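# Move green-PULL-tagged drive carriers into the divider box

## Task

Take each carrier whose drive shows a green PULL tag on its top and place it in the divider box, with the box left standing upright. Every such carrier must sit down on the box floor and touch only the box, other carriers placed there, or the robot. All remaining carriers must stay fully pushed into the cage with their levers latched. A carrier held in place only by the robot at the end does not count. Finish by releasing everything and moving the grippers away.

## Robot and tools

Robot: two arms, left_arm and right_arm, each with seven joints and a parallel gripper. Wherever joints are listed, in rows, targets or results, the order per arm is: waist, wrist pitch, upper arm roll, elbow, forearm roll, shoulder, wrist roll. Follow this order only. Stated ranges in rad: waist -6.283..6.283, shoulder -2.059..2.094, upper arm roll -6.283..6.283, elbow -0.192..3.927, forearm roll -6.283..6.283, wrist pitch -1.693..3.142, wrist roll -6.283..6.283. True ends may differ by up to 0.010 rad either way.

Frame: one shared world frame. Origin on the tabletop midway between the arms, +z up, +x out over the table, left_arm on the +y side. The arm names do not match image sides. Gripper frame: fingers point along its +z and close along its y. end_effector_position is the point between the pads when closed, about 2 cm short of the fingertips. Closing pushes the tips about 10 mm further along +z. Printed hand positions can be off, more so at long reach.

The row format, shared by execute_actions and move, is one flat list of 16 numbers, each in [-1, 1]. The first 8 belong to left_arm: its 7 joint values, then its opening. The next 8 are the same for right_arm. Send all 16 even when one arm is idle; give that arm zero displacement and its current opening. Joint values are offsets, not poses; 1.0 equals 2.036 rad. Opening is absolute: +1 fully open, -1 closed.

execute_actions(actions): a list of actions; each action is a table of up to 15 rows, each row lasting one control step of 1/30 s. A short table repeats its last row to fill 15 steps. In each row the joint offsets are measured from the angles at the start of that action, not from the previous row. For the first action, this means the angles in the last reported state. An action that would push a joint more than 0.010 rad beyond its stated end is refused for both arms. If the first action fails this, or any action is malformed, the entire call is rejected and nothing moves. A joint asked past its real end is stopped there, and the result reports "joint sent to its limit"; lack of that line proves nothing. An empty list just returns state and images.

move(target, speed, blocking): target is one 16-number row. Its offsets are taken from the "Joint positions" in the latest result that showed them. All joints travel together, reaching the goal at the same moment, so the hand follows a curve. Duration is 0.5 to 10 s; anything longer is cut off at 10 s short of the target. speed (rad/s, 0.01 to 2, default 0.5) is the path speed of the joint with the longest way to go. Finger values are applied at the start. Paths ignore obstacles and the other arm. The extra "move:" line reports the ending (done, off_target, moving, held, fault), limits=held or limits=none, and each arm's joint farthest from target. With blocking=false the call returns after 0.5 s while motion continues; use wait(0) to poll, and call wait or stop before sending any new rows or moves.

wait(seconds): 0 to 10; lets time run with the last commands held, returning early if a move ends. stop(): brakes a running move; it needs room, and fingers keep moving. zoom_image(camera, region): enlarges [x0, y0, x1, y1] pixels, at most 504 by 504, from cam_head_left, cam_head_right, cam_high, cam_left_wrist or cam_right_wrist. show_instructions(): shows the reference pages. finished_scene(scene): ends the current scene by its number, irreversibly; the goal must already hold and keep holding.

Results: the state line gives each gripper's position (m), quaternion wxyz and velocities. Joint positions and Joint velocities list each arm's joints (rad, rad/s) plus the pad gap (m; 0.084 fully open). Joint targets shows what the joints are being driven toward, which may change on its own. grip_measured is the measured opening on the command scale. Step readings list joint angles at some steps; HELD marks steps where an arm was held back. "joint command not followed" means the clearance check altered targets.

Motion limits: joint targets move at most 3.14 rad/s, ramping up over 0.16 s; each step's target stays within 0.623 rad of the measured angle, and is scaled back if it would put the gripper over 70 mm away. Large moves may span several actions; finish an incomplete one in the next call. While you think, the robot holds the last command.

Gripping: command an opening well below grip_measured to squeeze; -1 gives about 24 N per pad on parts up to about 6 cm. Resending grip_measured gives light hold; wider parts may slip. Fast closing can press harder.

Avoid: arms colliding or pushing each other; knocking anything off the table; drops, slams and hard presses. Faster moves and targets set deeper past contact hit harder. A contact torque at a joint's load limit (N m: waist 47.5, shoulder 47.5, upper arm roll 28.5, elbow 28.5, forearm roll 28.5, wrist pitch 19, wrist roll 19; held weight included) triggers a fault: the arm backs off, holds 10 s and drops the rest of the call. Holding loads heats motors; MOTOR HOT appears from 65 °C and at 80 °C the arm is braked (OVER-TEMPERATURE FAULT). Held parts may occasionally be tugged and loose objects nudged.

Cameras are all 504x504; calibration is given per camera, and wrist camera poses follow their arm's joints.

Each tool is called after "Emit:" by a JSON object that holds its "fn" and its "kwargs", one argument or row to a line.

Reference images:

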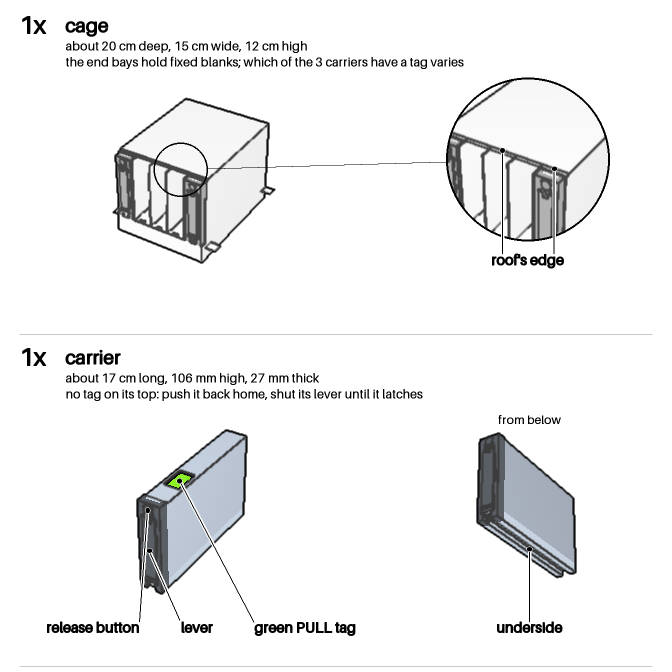

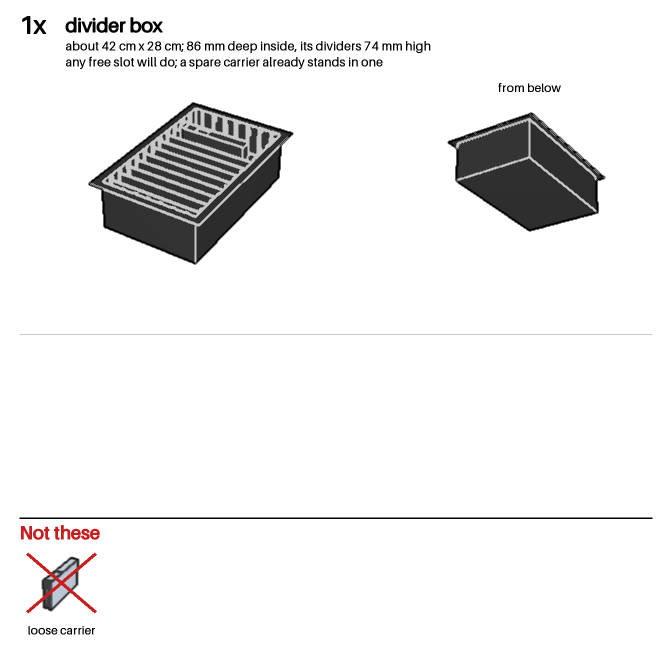

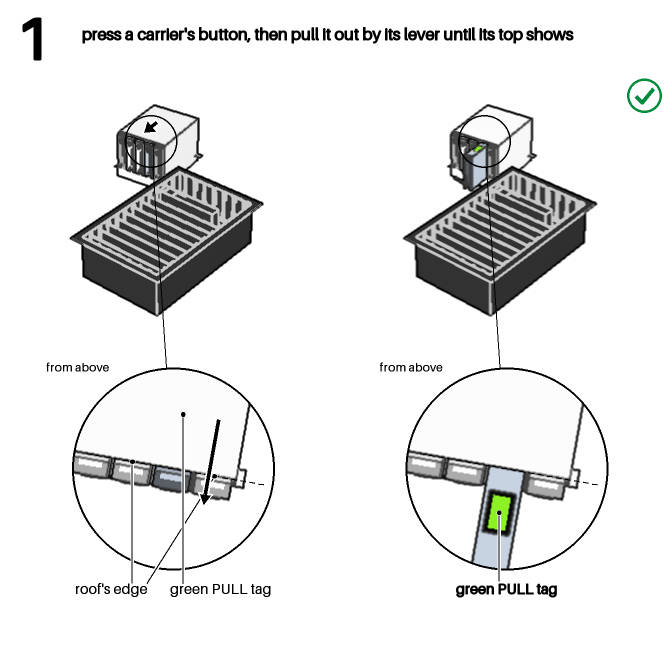

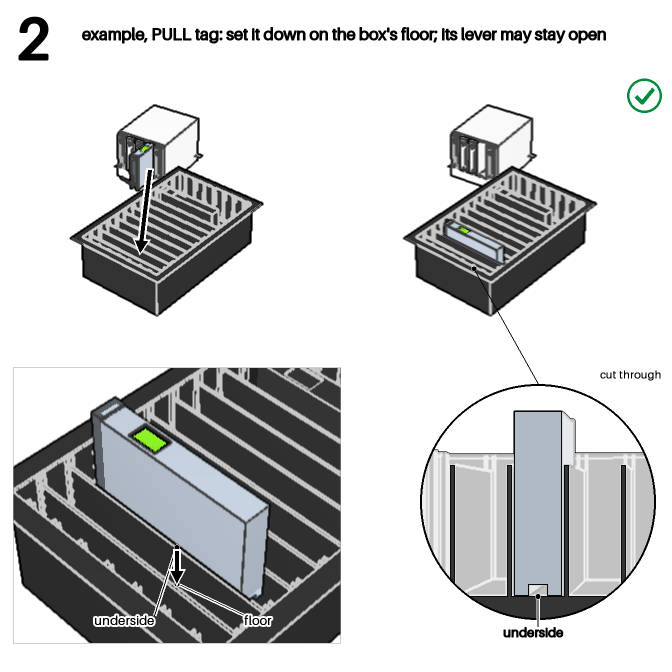

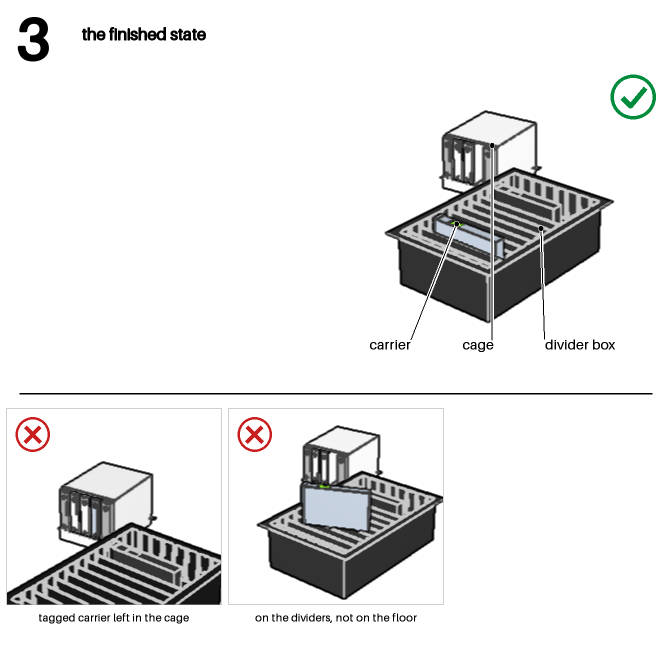

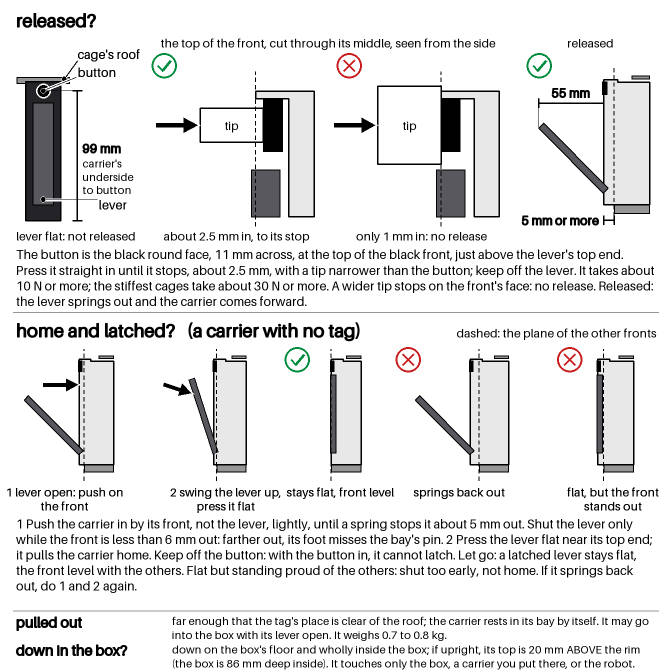

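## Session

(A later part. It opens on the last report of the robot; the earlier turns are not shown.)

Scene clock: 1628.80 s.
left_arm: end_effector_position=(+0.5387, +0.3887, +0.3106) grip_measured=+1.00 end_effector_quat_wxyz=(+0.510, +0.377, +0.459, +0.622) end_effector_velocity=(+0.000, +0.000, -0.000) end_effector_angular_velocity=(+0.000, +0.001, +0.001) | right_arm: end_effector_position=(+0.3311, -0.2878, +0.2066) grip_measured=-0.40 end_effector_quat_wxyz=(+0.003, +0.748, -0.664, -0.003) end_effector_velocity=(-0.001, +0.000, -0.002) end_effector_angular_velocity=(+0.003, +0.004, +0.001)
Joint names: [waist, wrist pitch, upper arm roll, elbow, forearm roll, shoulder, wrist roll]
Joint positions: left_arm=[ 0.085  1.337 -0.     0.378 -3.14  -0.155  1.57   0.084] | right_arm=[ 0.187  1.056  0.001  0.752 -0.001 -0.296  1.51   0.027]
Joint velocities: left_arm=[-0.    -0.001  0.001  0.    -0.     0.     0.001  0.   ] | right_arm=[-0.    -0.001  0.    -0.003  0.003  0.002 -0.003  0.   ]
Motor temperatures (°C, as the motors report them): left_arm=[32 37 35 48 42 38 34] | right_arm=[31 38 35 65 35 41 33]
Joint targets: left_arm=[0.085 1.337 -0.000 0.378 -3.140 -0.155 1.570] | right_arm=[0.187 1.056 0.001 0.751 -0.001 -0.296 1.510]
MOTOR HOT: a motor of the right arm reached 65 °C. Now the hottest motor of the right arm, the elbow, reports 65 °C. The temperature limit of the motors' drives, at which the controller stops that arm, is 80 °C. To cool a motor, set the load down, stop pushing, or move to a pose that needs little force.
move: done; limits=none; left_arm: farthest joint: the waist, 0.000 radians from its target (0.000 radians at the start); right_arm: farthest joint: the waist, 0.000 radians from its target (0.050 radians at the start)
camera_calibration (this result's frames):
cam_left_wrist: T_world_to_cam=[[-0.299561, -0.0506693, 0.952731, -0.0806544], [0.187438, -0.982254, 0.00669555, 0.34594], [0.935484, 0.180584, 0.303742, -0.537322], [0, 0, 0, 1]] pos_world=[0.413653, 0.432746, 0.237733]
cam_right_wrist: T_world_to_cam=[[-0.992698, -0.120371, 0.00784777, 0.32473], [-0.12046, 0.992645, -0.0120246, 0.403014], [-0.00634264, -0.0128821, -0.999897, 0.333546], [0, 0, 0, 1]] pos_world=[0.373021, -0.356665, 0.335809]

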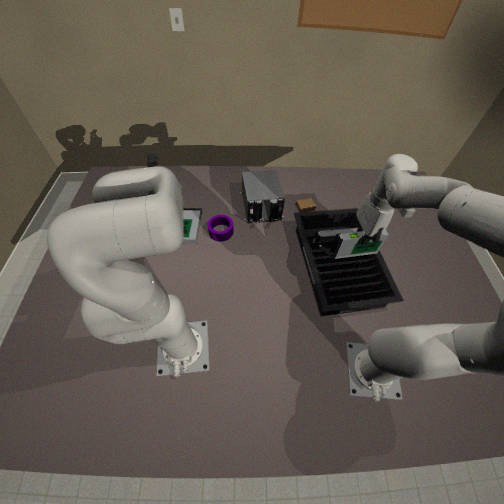

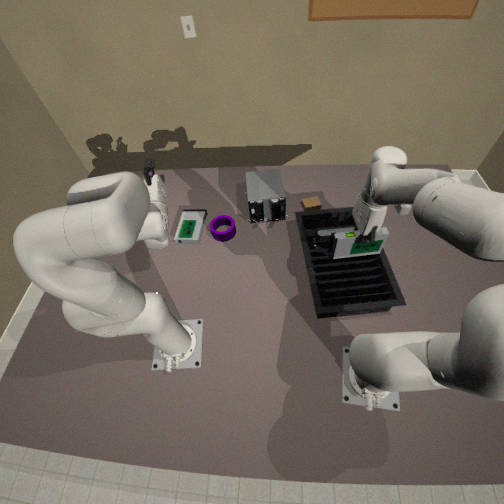

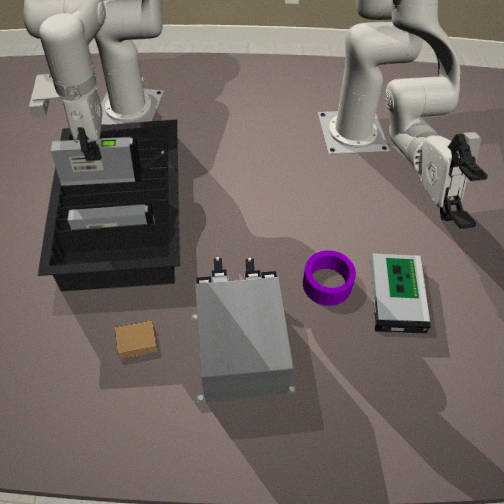

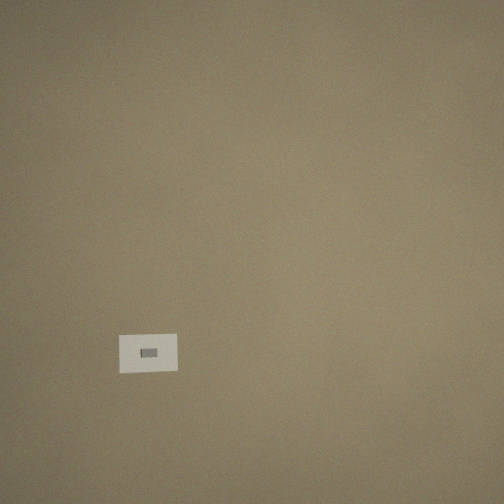

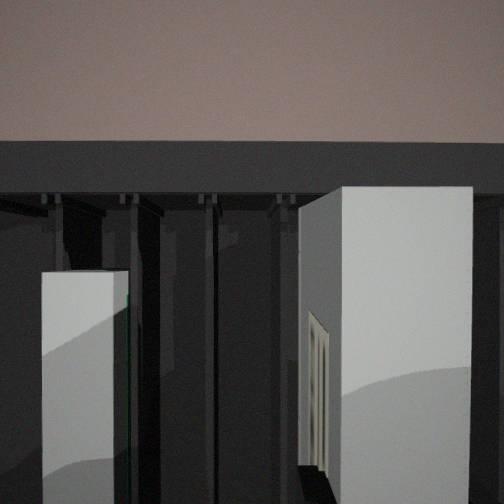

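Emit:
{"fn": "move", "kwargs": {
  "target": [0,0,0,0,0,0,0,1, -0.0053,-0.0387,0,-0.0227,0,0.016,-0.0053,-1],
  "speed": 0.1
}}

Emit:
{"fn": "move", "kwargs": {
  "target": [0,0,0,0,0,0,0,1, 0,-0.0318,0,-0.0165,0,0.0153,0,-1],
  "speed": 0.07
}}

Scene clock: 1675.70 s.
left_arm: end_effector_position=(+0.5387, +0.3887, +0.3106) grip_measured=+1.00 end_effector_quat_wxyz=(+0.510, +0.377, +0.459, +0.622) end_effector_velocity=(+0.000, -0.000, +0.000) end_effector_angular_velocity=(+0.000, -0.001, -0.001) | right_arm: end_effector_position=(+0.3318, -0.2915, +0.1817) grip_measured=-0.40 end_effector_quat_wxyz=(+0.003, +0.748, -0.664, -0.003) end_effector_velocity=(+0.000, +0.001, -0.001) end_effector_angular_velocity=(+0.000, -0.000, +0.002)
Joint names: [waist, wrist pitch, upper arm roll, elbow, forearm roll, shoulder, wrist roll]
Joint positions: left_arm=[ 0.085  1.337 -0.     0.378 -3.14  -0.155  1.57   0.084] | right_arm=[ 0.177  0.977  0.001  0.706 -0.    -0.264  1.499  0.027]
Joint velocities: left_arm=[-0.001  0.001 -0.    -0.    -0.    -0.     0.     0.   ] | right_arm=[ 0.002 -0.002 -0.    -0.001  0.     0.001 -0.001  0.   ]
Motor temperatures (°C, as the motors report them): left_arm=[32 37 35 49 42 38 34] | right_arm=[31 38 35 65 35 40 33]
Joint targets: left_arm=[0.085 1.337 -0.000 0.378 -3.140 -0.155 1.570] | right_arm=[0.176 0.977 0.001 0.705 -0.001 -0.264 1.499]
MOTOR HOT: still on. Now the hottest motor of the right arm, the elbow, reports 65 °C; a drive's own limit is 80 °C.
move: done; limits=none; left_arm: farthest joint: the waist, 0.000 radians from its target (0.000 radians at the start); right_arm: farthest joint: the shoulder, 0.001 radians from its target (0.033 radians at the start)
camera_calibration (this result's frames):
cam_left_wrist: T_world_to_cam=[[-0.299561, -0.0506693, 0.952731, -0.0806544], [0.187438, -0.982254, 0.00669543, 0.34594], [0.935484, 0.180584, 0.303742, -0.537322], [0, 0, 0, 1]] pos_world=[0.413653, 0.432746, 0.237733]
cam_right_wrist: T_world_to_cam=[[-0.992651, -0.120774, 0.00763788, 0.325053], [-0.120859, 0.9926, -0.0117717, 0.406601], [-0.00615964, -0.0126083, -0.999902, 0.308598], [0, 0, 0, 1]] pos_world=[0.373706, -0.360443, 0.310871]

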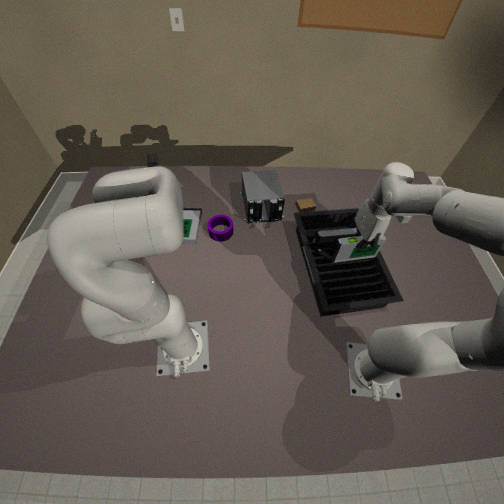

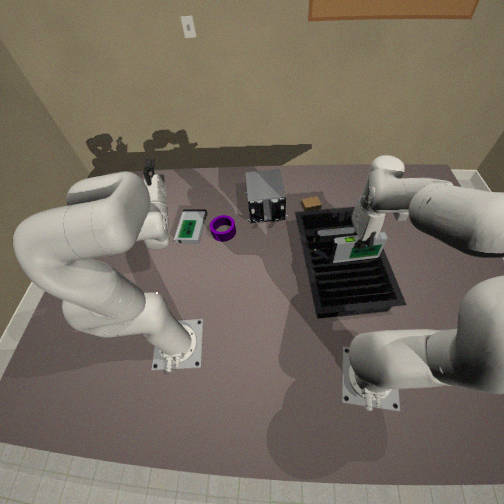

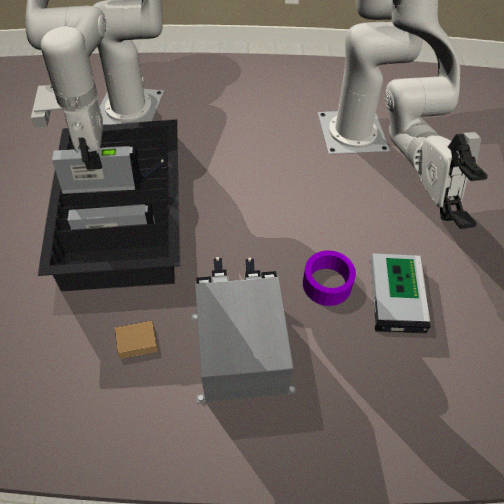

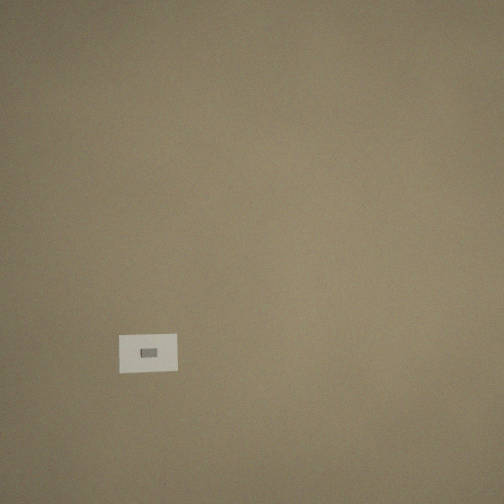

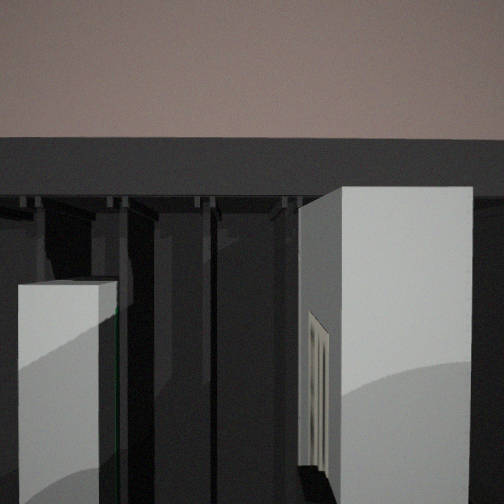

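Scene clock: 1677.03 s.
left_arm: end_effector_position=(+0.5387, +0.3887, +0.3106) grip_measured=+1.00 end_effector_quat_wxyz=(+0.510, +0.377, +0.459, +0.622) end_effector_velocity=(+0.000, -0.001, +0.000) end_effector_angular_velocity=(+0.001, -0.000, -0.001) | right_arm: end_effector_position=(+0.3320, -0.2915, +0.1616) grip_measured=-0.40 end_effector_quat_wxyz=(+0.003, +0.748, -0.664, -0.003) end_effector_velocity=(+0.000, -0.000, -0.001) end_effector_angular_velocity=(-0.001, -0.001, +0.002)
Joint names: [waist, wrist pitch, upper arm roll, elbow, forearm roll, shoulder, wrist roll]
Joint positions: left_arm=[ 0.085  1.337 -0.     0.378 -3.14  -0.155  1.57   0.084] | right_arm=[ 0.177  0.913  0.001  0.672 -0.    -0.233  1.499  0.027]
Joint velocities: left_arm=[-0.001  0.    -0.001 -0.     0.    -0.     0.001  0.   ] | right_arm=[ 0.    -0.004 -0.    -0.002 -0.002  0.001 -0.001  0.   ]
Motor temperatures (°C, as the motors report them): left_arm=[32 37 35 49 42 38 34] | right_arm=[31 38 35 65 35 40 33]
Joint targets: left_arm=[0.085 1.337 -0.000 0.378 -3.140 -0.155 1.570] | right_arm=[0.177 0.913 0.001 0.672 -0.000 -0.233 1.499]
MOTOR HOT: still on. Now the hottest motor of the right arm, the elbow, reports 65 °C; a drive's own limit is 80 °C.
move: done; limits=none; left_arm: farthest joint: the waist, 0.000 radians from its target (0.000 radians at the start); right_arm: farthest joint: the wrist pitch, 0.001 radians from its target (0.065 radians at the start)
camera_calibration (this result's frames):
cam_left_wrist: T_world_to_cam=[[-0.299561, -0.0506694, 0.952731, -0.0806544], [0.187438, -0.982254, 0.00669535, 0.34594], [0.935484, 0.180583, 0.303742, -0.537322], [0, 0, 0, 1]] pos_world=[0.413653, 0.432746, 0.237733]
cam_right_wrist: T_world_to_cam=[[-0.99265, -0.12078, 0.00762819, 0.325373], [-0.120864, 0.9926, -0.0117279, 0.406375], [-0.00615524, -0.0125637, -0.999902, 0.288518], [0, 0, 0, 1]] pos_world=[0.373874, -0.360445, 0.290774]

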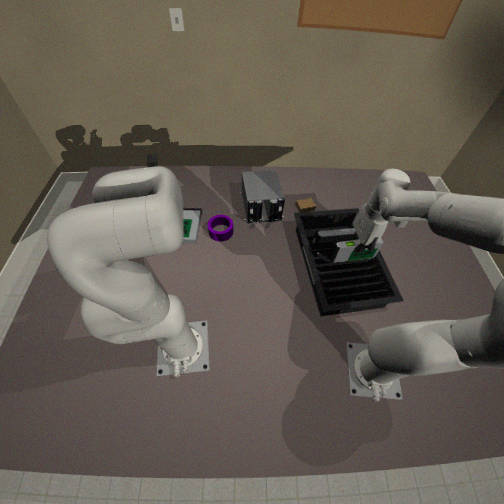

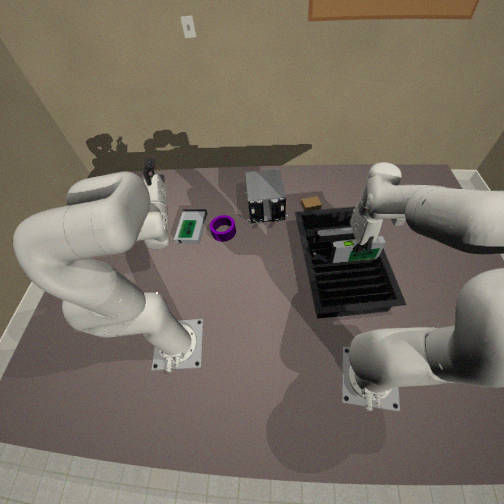

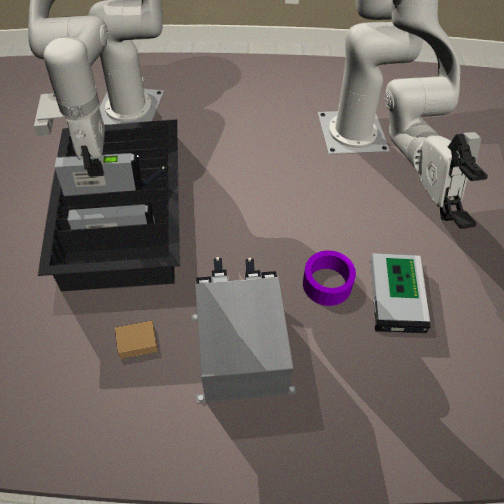

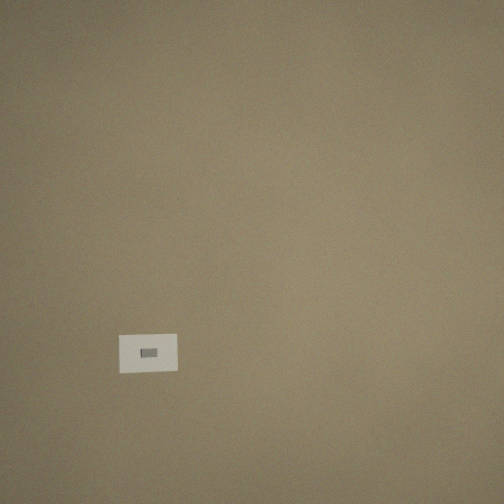

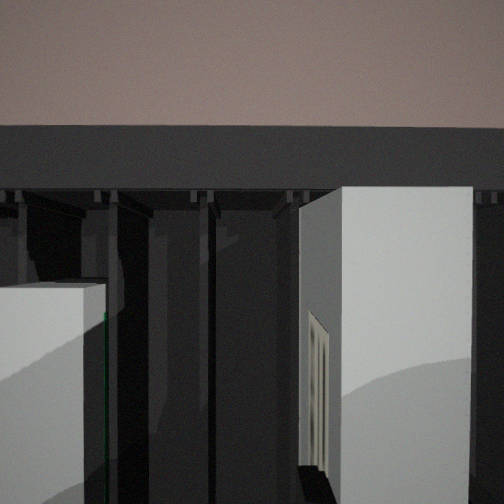

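Emit:
{"fn": "move", "kwargs": {
  "target": [0,0,0,0,0,0,0,1, 0,-0.0323,0,-0.0149,0,0.0177,0,-1],
  "speed": 0.07
}}

Emit:
{"fn": "move", "kwargs": {
  "target": [0,0,0,0,0,0,0,1, 0,-0.0329,0,-0.0129,0,0.0203,0,-1],
  "speed": 0.07
}}

Scene clock: 1682.87 s.
left_arm: end_effector_position=(+0.5387, +0.3887, +0.3106) grip_measured=+1.00 end_effector_quat_wxyz=(+0.510, +0.377, +0.459, +0.622) end_effector_velocity=(+0.000, -0.000, -0.000) end_effector_angular_velocity=(+0.001, +0.001, -0.001) | right_arm: end_effector_position=(+0.3319, -0.2915, +0.1414) grip_measured=-0.40 end_effector_quat_wxyz=(+0.003, +0.748, -0.664, -0.003) end_effector_velocity=(-0.000, -0.000, -0.001) end_effector_angular_velocity=(+0.001, +0.002, -0.002)
Joint names: [waist, wrist pitch, upper arm roll, elbow, forearm roll, shoulder, wrist roll]
Joint positions: left_arm=[ 0.085  1.337 -0.     0.378 -3.14  -0.155  1.57   0.084] | right_arm=[ 0.177  0.847  0.001  0.642 -0.    -0.197  1.499  0.027]
Joint velocities: left_arm=[-0.    -0.001 -0.001  0.     0.     0.     0.001  0.   ] | right_arm=[-0.002 -0.001  0.    -0.001  0.001  0.001 -0.001  0.   ]
Motor temperatures (°C, as the motors report them): left_arm=[32 37 35 49 42 38 34] | right_arm=[31 38 35 65 35 40 33]
Joint targets: left_arm=[0.085 1.337 -0.000 0.378 -3.140 -0.155 1.570] | right_arm=[0.177 0.847 0.001 0.642 -0.000 -0.197 1.499]
MOTOR HOT: still on. Now the hottest motor of the right arm, the elbow, reports 65 °C; a drive's own limit is 80 °C.
move: done; limits=none; left_arm: farthest joint: the waist, 0.000 radians from its target (0.000 radians at the start); right_arm: farthest joint: the waist, 0.000 radians from its target (0.000 radians at the start)
camera_calibration (this result's frames):
cam_left_wrist: T_world_to_cam=[[-0.299561, -0.0506694, 0.952731, -0.0806544], [0.187438, -0.982254, 0.00669534, 0.34594], [0.935484, 0.180583, 0.303742, -0.537322], [0, 0, 0, 1]] pos_world=[0.413653, 0.432746, 0.237733]
cam_right_wrist: T_world_to_cam=[[-0.992648, -0.120774, 0.00796032, 0.325447], [-0.120862, 0.992601, -0.0116492, 0.406128], [-0.0064945, -0.0125256, -0.9999, 0.268443], [0, 0, 0, 1]] pos_world=[0.373883, -0.360455, 0.270556]

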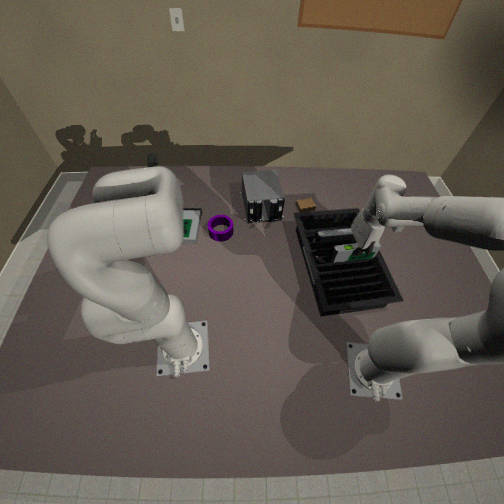

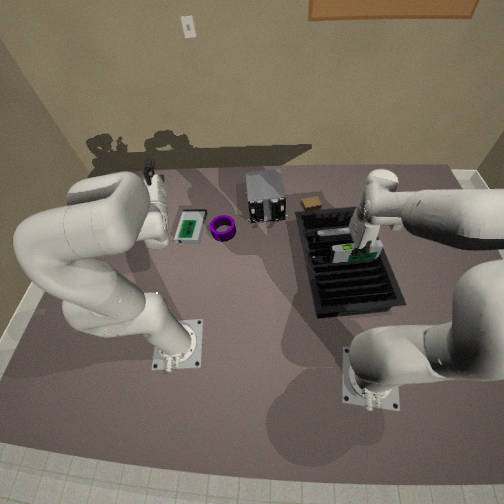

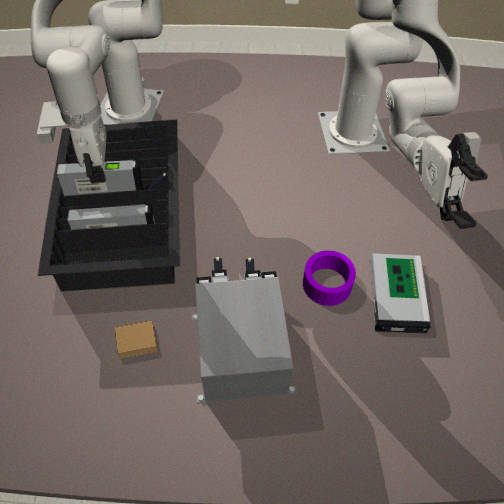

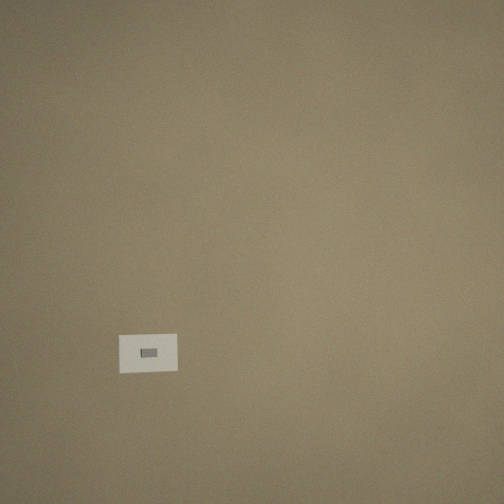

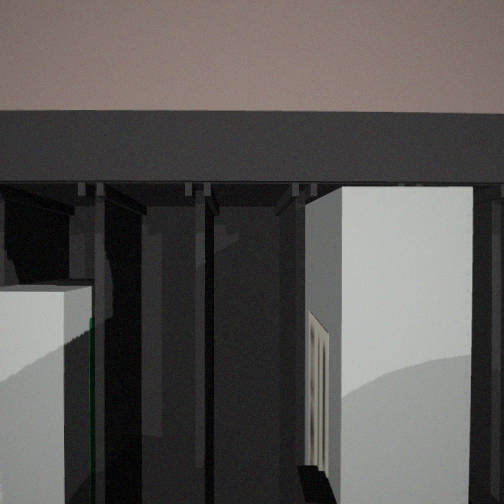

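Scene clock: 1684.23 s.
left_arm: end_effector_position=(+0.5387, +0.3887, +0.3106) grip_measured=+1.00 end_effector_quat_wxyz=(+0.510, +0.377, +0.459, +0.622) end_effector_velocity=(-0.000, +0.000, -0.000) end_effector_angular_velocity=(+0.000, +0.001, +0.001) | right_arm: end_effector_position=(+0.3319, -0.2915, +0.1212) grip_measured=-0.40 end_effector_quat_wxyz=(+0.003, +0.748, -0.664, -0.003) end_effector_velocity=(+0.000, -0.000, -0.000) end_effector_angular_velocity=(+0.000, -0.001, +0.001)
Joint names: [waist, wrist pitch, upper arm roll, elbow, forearm roll, shoulder, wrist roll]
Joint positions: left_arm=[ 0.085  1.337 -0.     0.378 -3.14  -0.155  1.57   0.084] | right_arm=[ 0.176  0.781  0.001  0.616 -0.    -0.156  1.499  0.027]
Joint velocities: left_arm=[-0.    -0.001  0.001 -0.     0.    -0.     0.001  0.   ] | right_arm=[-0.    -0.002  0.     0.     0.     0.001 -0.001 -0.   ]
Motor temperatures (°C, as the motors report them): left_arm=[32 37 35 49 42 38 34] | right_arm=[31 38 35 64 35 40 33]
Joint targets: left_arm=[0.085 1.337 -0.000 0.378 -3.140 -0.155 1.570] | right_arm=[0.177 0.780 0.001 0.616 -0.000 -0.156 1.499]
MOTOR HOT: still on. Now the hottest motor of the right arm, the elbow, reports 64 °C; a drive's own limit is 80 °C.
move: done; limits=none; left_arm: farthest joint: the waist, 0.000 radians from its target (0.000 radians at the start); right_arm: farthest joint: the waist, 0.001 radians from its target (0.000 radians at the start)
camera_calibration (this result's frames):
cam_left_wrist: T_world_to_cam=[[-0.299561, -0.0506692, 0.952731, -0.0806544], [0.187438, -0.982254, 0.00669551, 0.34594], [0.935484, 0.180583, 0.303742, -0.537322], [0, 0, 0, 1]] pos_world=[0.413653, 0.432746, 0.237733]
cam_right_wrist: T_world_to_cam=[[-0.992649, -0.120751, 0.00821762, 0.325584], [-0.120842, 0.992604, -0.0115656, 0.405879], [-0.00676029, -0.0124736, -0.999899, 0.248337], [0, 0, 0, 1]] pos_world=[0.373917, -0.360465, 0.250331]

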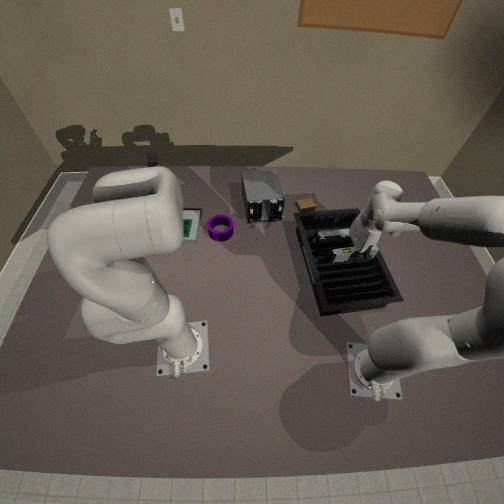

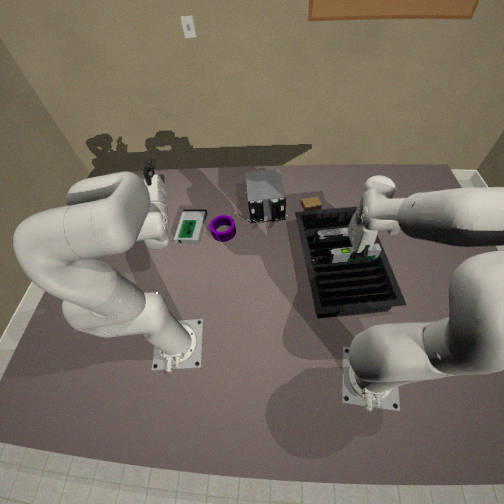

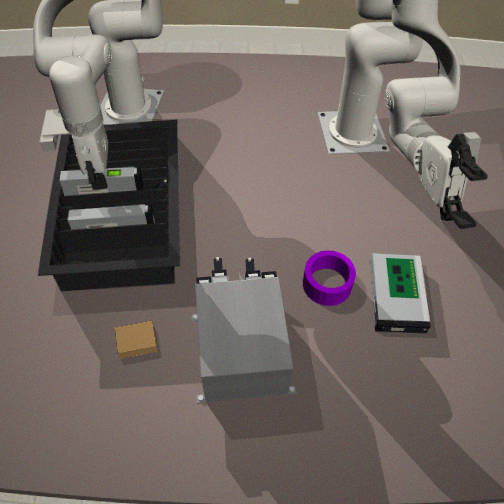

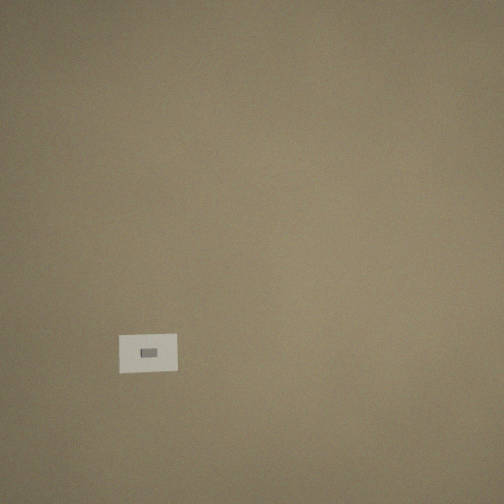

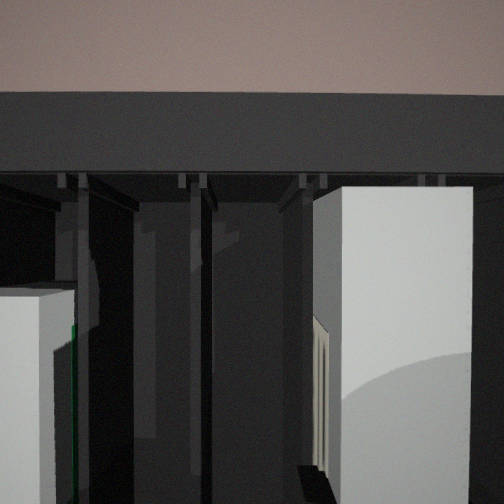

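Emit:
{"fn": "move", "kwargs": {
  "target": [0,0,0,0,0,0,0,1, 0,-0.025,0,-0.0082,0,0.0169,0,-1],
  "speed": 0.04
}}

Scene clock: 1689.23 s.
left_arm: end_effector_position=(+0.5387, +0.3887, +0.3106) grip_measured=+1.00 end_effector_quat_wxyz=(+0.510, +0.377, +0.459, +0.622) end_effector_velocity=(-0.000, +0.001, +0.000) end_effector_angular_velocity=(-0.000, -0.000, +0.001) | right_arm: end_effector_position=(+0.3322, -0.2918, +0.1063) grip_measured=-0.40 end_effector_quat_wxyz=(+0.003, +0.748, -0.664, -0.003) end_effector_velocity=(+0.000, +0.001, -0.001) end_effector_angular_velocity=(-0.000, -0.000, +0.004)
Joint names: [waist, wrist pitch, upper arm roll, elbow, forearm roll, shoulder, wrist roll]
Joint positions: left_arm=[ 0.085  1.337 -0.     0.378 -3.14  -0.155  1.57   0.084] | right_arm=[ 0.176  0.73   0.001  0.6   -0.    -0.122  1.5    0.027]
Joint velocities: left_arm=[ 0.     0.     0.001  0.     0.     0.    -0.     0.   ] | right_arm=[ 0.001 -0.004  0.003 -0.001 -0.     0.003  0.    -0.   ]
Motor temperatures (°C, as the motors report them): left_arm=[32 37 35 49 42 38 34] | right_arm=[31 38 35 64 35 41 33]
Joint targets: left_arm=[0.085 1.337 -0.000 0.378 -3.140 -0.155 1.570] | right_arm=[0.176 0.730 0.001 0.599 -0.000 -0.122 1.499]
MOTOR HOT: still on. Now the hottest motor of the right arm, the elbow, reports 64 °C; a drive's own limit is 80 °C.
move: done; limits=none; left_arm: farthest joint: the waist, 0.000 radians from its target (0.000 radians at the start); right_arm: farthest joint: the shoulder, 0.001 radians from its target (0.034 radians at the start)
camera_calibration (this result's frames):
cam_left_wrist: T_world_to_cam=[[-0.299561, -0.0506692, 0.952731, -0.0806545], [0.187438, -0.982254, 0.00669555, 0.34594], [0.935484, 0.180584, 0.303742, -0.537322], [0, 0, 0, 1]] pos_world=[0.413653, 0.432746, 0.237733]
cam_right_wrist: T_world_to_cam=[[-0.992753, -0.119926, 0.00774016, 0.326245], [-0.12001, 0.992706, -0.0115014, 0.405723], [-0.00630438, -0.012347, -0.999904, 0.233343], [0, 0, 0, 1]] pos_world=[0.374042, -0.360757, 0.235461]

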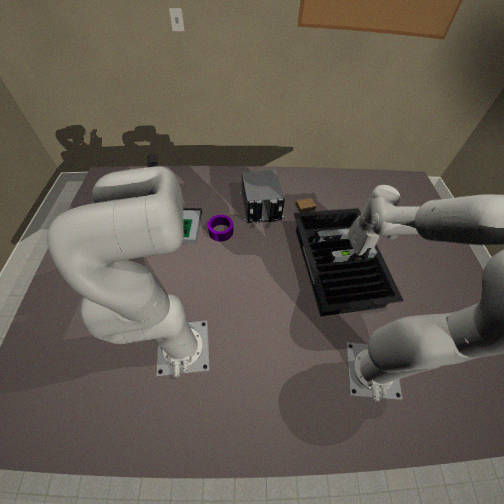

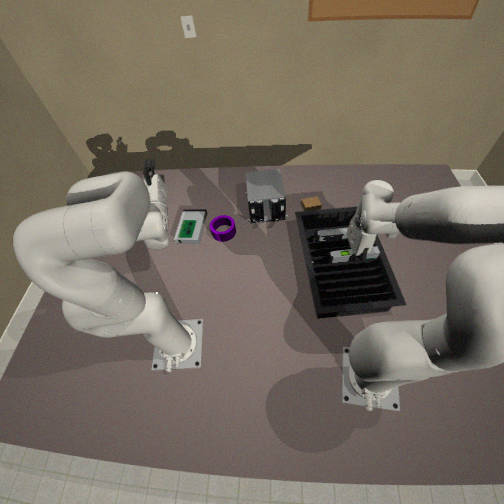

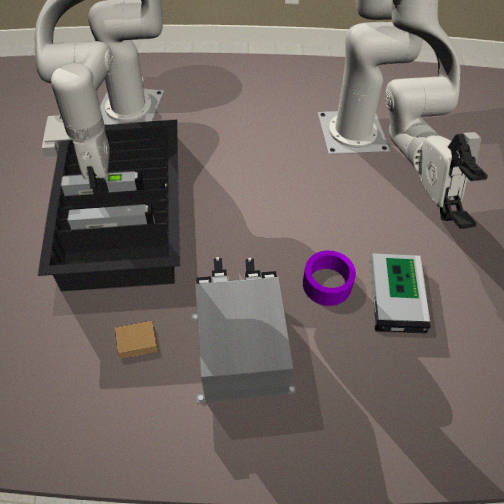

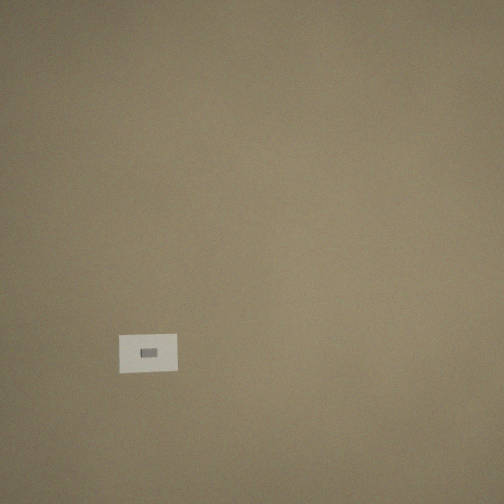

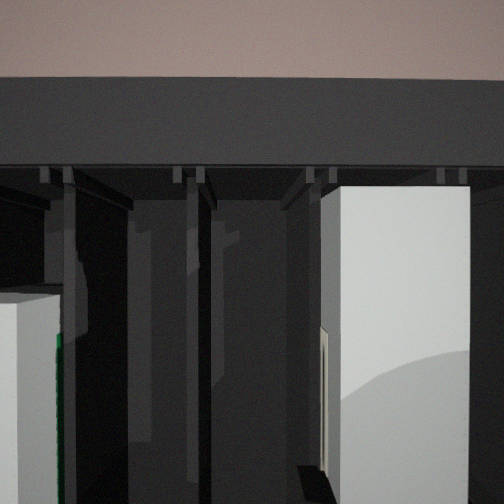

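Emit:
{"fn": "move", "kwargs": {
  "target": [0,0,0,0,0,0,0,1, 0,-0.005,0,-0.0016,0,0.0034,0,-1],
  "speed": 0.02
}}

Scene clock: 1692.50 s.
left_arm: end_effector_position=(+0.5387, +0.3887, +0.3106) grip_measured=+1.00 end_effector_quat_wxyz=(+0.510, +0.377, +0.459, +0.622) end_effector_velocity=(-0.000, +0.000, -0.000) end_effector_angular_velocity=(+0.001, +0.001, +0.001) | right_arm: end_effector_position=(+0.3323, -0.2917, +0.1043) grip_measured=-0.40 end_effector_quat_wxyz=(+0.003, +0.748, -0.664, -0.003) end_effector_velocity=(+0.000, +0.001, -0.001) end_effector_angular_velocity=(+0.001, -0.003, +0.001)
Joint names: [waist, wrist pitch, upper arm roll, elbow, forearm roll, shoulder, wrist roll]
Joint positions: left_arm=[ 0.085  1.337 -0.     0.378 -3.14  -0.155  1.57   0.084] | right_arm=[ 0.176  0.722  0.001  0.597 -0.    -0.118  1.5    0.027]
Joint velocities: left_arm=[ 0.     0.     0.    -0.     0.    -0.     0.001  0.   ] | right_arm=[ 0.001 -0.006  0.    -0.002  0.001  0.001 -0.001  0.   ]
Motor temperatures (°C, as the motors report them): left_arm=[32 37 35 49 42 38 34] | right_arm=[31 38 35 63 35 40 33]
Joint targets: left_arm=[0.085 1.337 -0.000 0.378 -3.140 -0.155 1.570] | right_arm=[0.176 0.720 0.001 0.597 -0.000 -0.115 1.500]
MOTOR HOT: still on. Now the hottest motor of the right arm, the elbow, reports 63 °C; a drive's own limit is 80 °C.
move: done; limits=none; left_arm: farthest joint: the waist, 0.000 radians from its target (0.000 radians at the start); right_arm: farthest joint: the shoulder, 0.002 radians from its target (0.007 radians at the start)
camera_calibration (this result's frames):
cam_left_wrist: T_world_to_cam=[[-0.299561, -0.0506691, 0.952731, -0.0806544], [0.187438, -0.982254, 0.00669561, 0.34594], [0.935484, 0.180583, 0.303742, -0.537322], [0, 0, 0, 1]] pos_world=[0.413653, 0.432746, 0.237733]
cam_right_wrist: T_world_to_cam=[[-0.992804, -0.119537, 0.00709146, 0.326558], [-0.119612, 0.992755, -0.0114049, 0.40548], [-0.00567677, -0.0121711, -0.99991, 0.231149], [0, 0, 0, 1]] pos_world=[0.374021, -0.360694, 0.233437]

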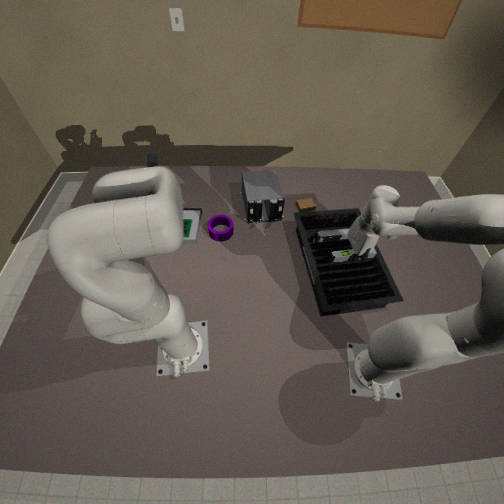

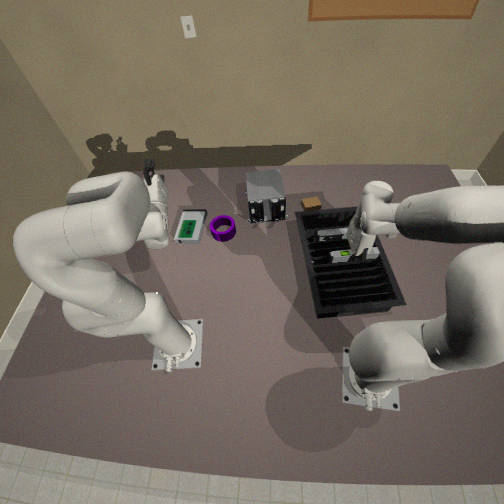

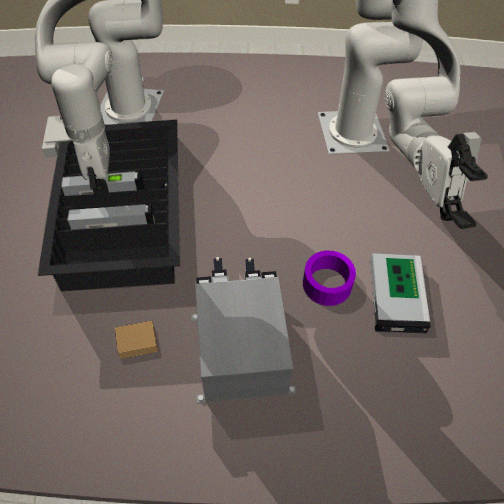

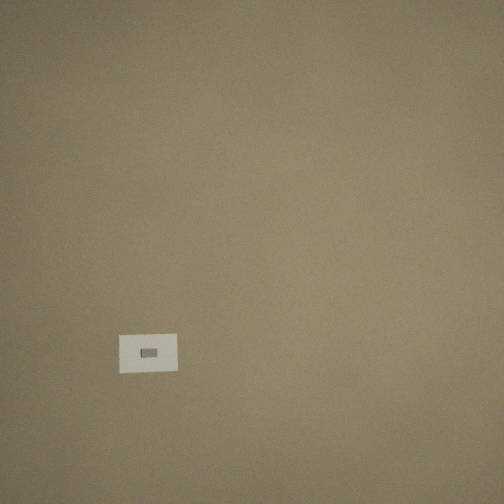

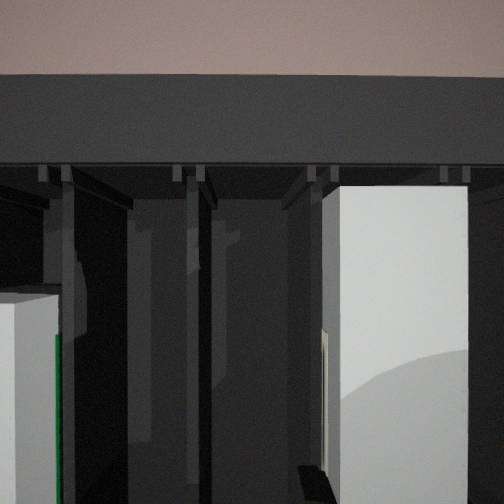

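Emit:
{"fn": "move", "kwargs": {
  "target": [0,0,0,0,0,0,0,1, 0,0,0,0,0,0,0,-0.1],
  "speed": 0.1
}}

Scene clock: 1696.40 s.
left_arm: end_effector_position=(+0.5387, +0.3887, +0.3106) grip_measured=+1.00 end_effector_quat_wxyz=(+0.510, +0.377, +0.459, +0.622) end_effector_velocity=(-0.000, +0.000, +0.000) end_effector_angular_velocity=(+0.001, +0.000, +0.001) | right_arm: end_effector_position=(+0.3322, -0.2917, +0.1042) grip_measured=-0.11 end_effector_quat_wxyz=(+0.003, +0.748, -0.664, -0.003) end_effector_velocity=(+0.000, +0.001, +0.001) end_effector_angular_velocity=(+0.001, -0.001, +0.002)
Joint names: [waist, wrist pitch, upper arm roll, elbow, forearm roll, shoulder, wrist roll]
Joint positions: left_arm=[ 0.085  1.337 -0.     0.378 -3.14  -0.155  1.57   0.084] | right_arm=[ 0.176  0.722  0.001  0.597 -0.    -0.117  1.5    0.039]
Joint velocities: left_arm=[ 0.001 -0.001  0.     0.    -0.    -0.     0.001  0.   ] | right_arm=[ 0.003  0.001  0.     0.     0.001 -0.002 -0.     0.   ]
Motor temperatures (°C, as the motors report them): left_arm=[32 37 35 49 42 38 34] | right_arm=[31 38 35 62 35 40 33]
Joint targets: left_arm=[0.085 1.337 -0.000 0.378 -3.140 -0.155 1.570] | right_arm=[0.176 0.722 0.001 0.597 -0.000 -0.118 1.500]
MOTOR HOT: cleared. Now the hottest motor of the right arm, the elbow, reports 62 °C.
move: done; limits=none; left_arm: farthest joint: the waist, 0.000 radians from its target (0.000 radians at the start); right_arm: farthest joint: the shoulder, 0.001 radians from its target (0.003 radians at the start)
camera_calibration (this result's frames):
cam_left_wrist: T_world_to_cam=[[-0.299561, -0.0506692, 0.952731, -0.0806543], [0.187438, -0.982254, 0.00669565, 0.34594], [0.935484, 0.180584, 0.303743, -0.537322], [0, 0, 0, 1]] pos_world=[0.413653, 0.432746, 0.237733]
cam_right_wrist: T_world_to_cam=[[-0.992801, -0.119556, 0.00727087, 0.32649], [-0.119634, 0.992753, -0.0114007, 0.405488], [-0.00585515, -0.0121885, -0.999909, 0.2311], [0, 0, 0, 1]] pos_world=[0.374003, -0.360699, 0.233328]

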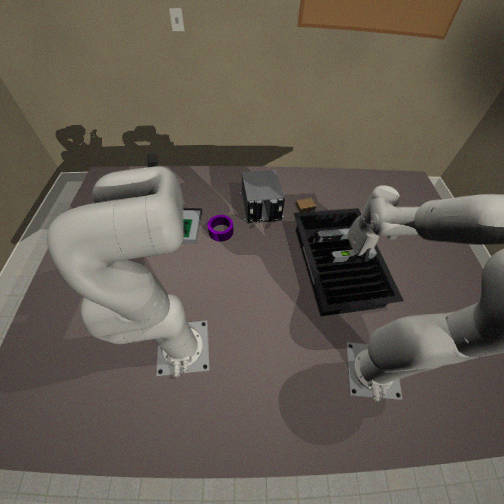

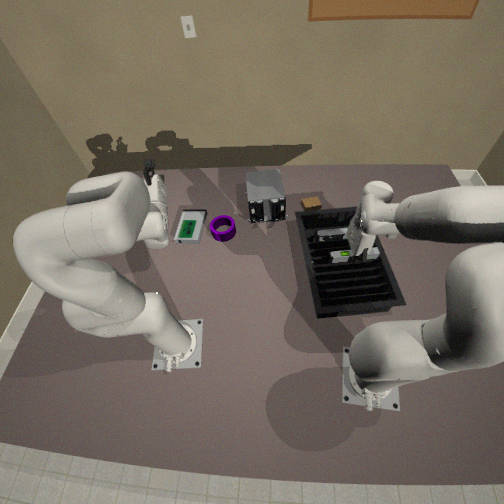

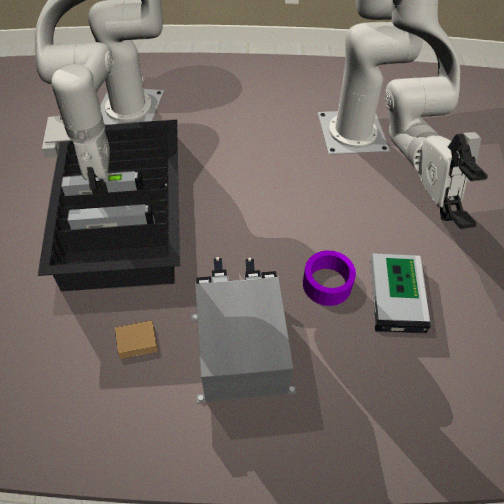

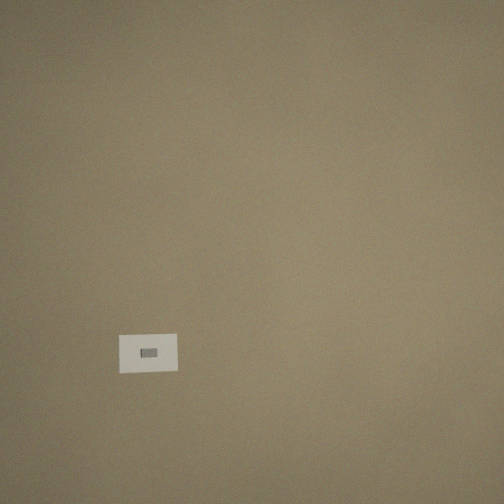

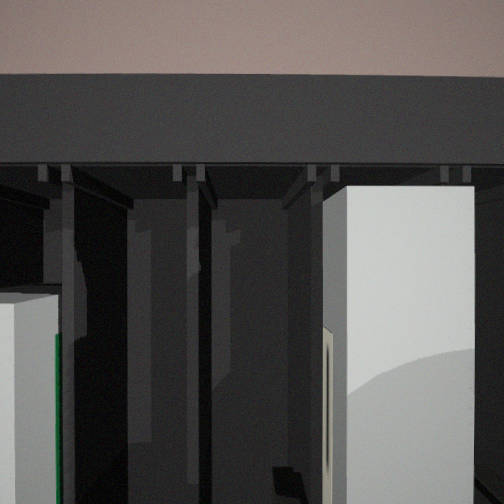

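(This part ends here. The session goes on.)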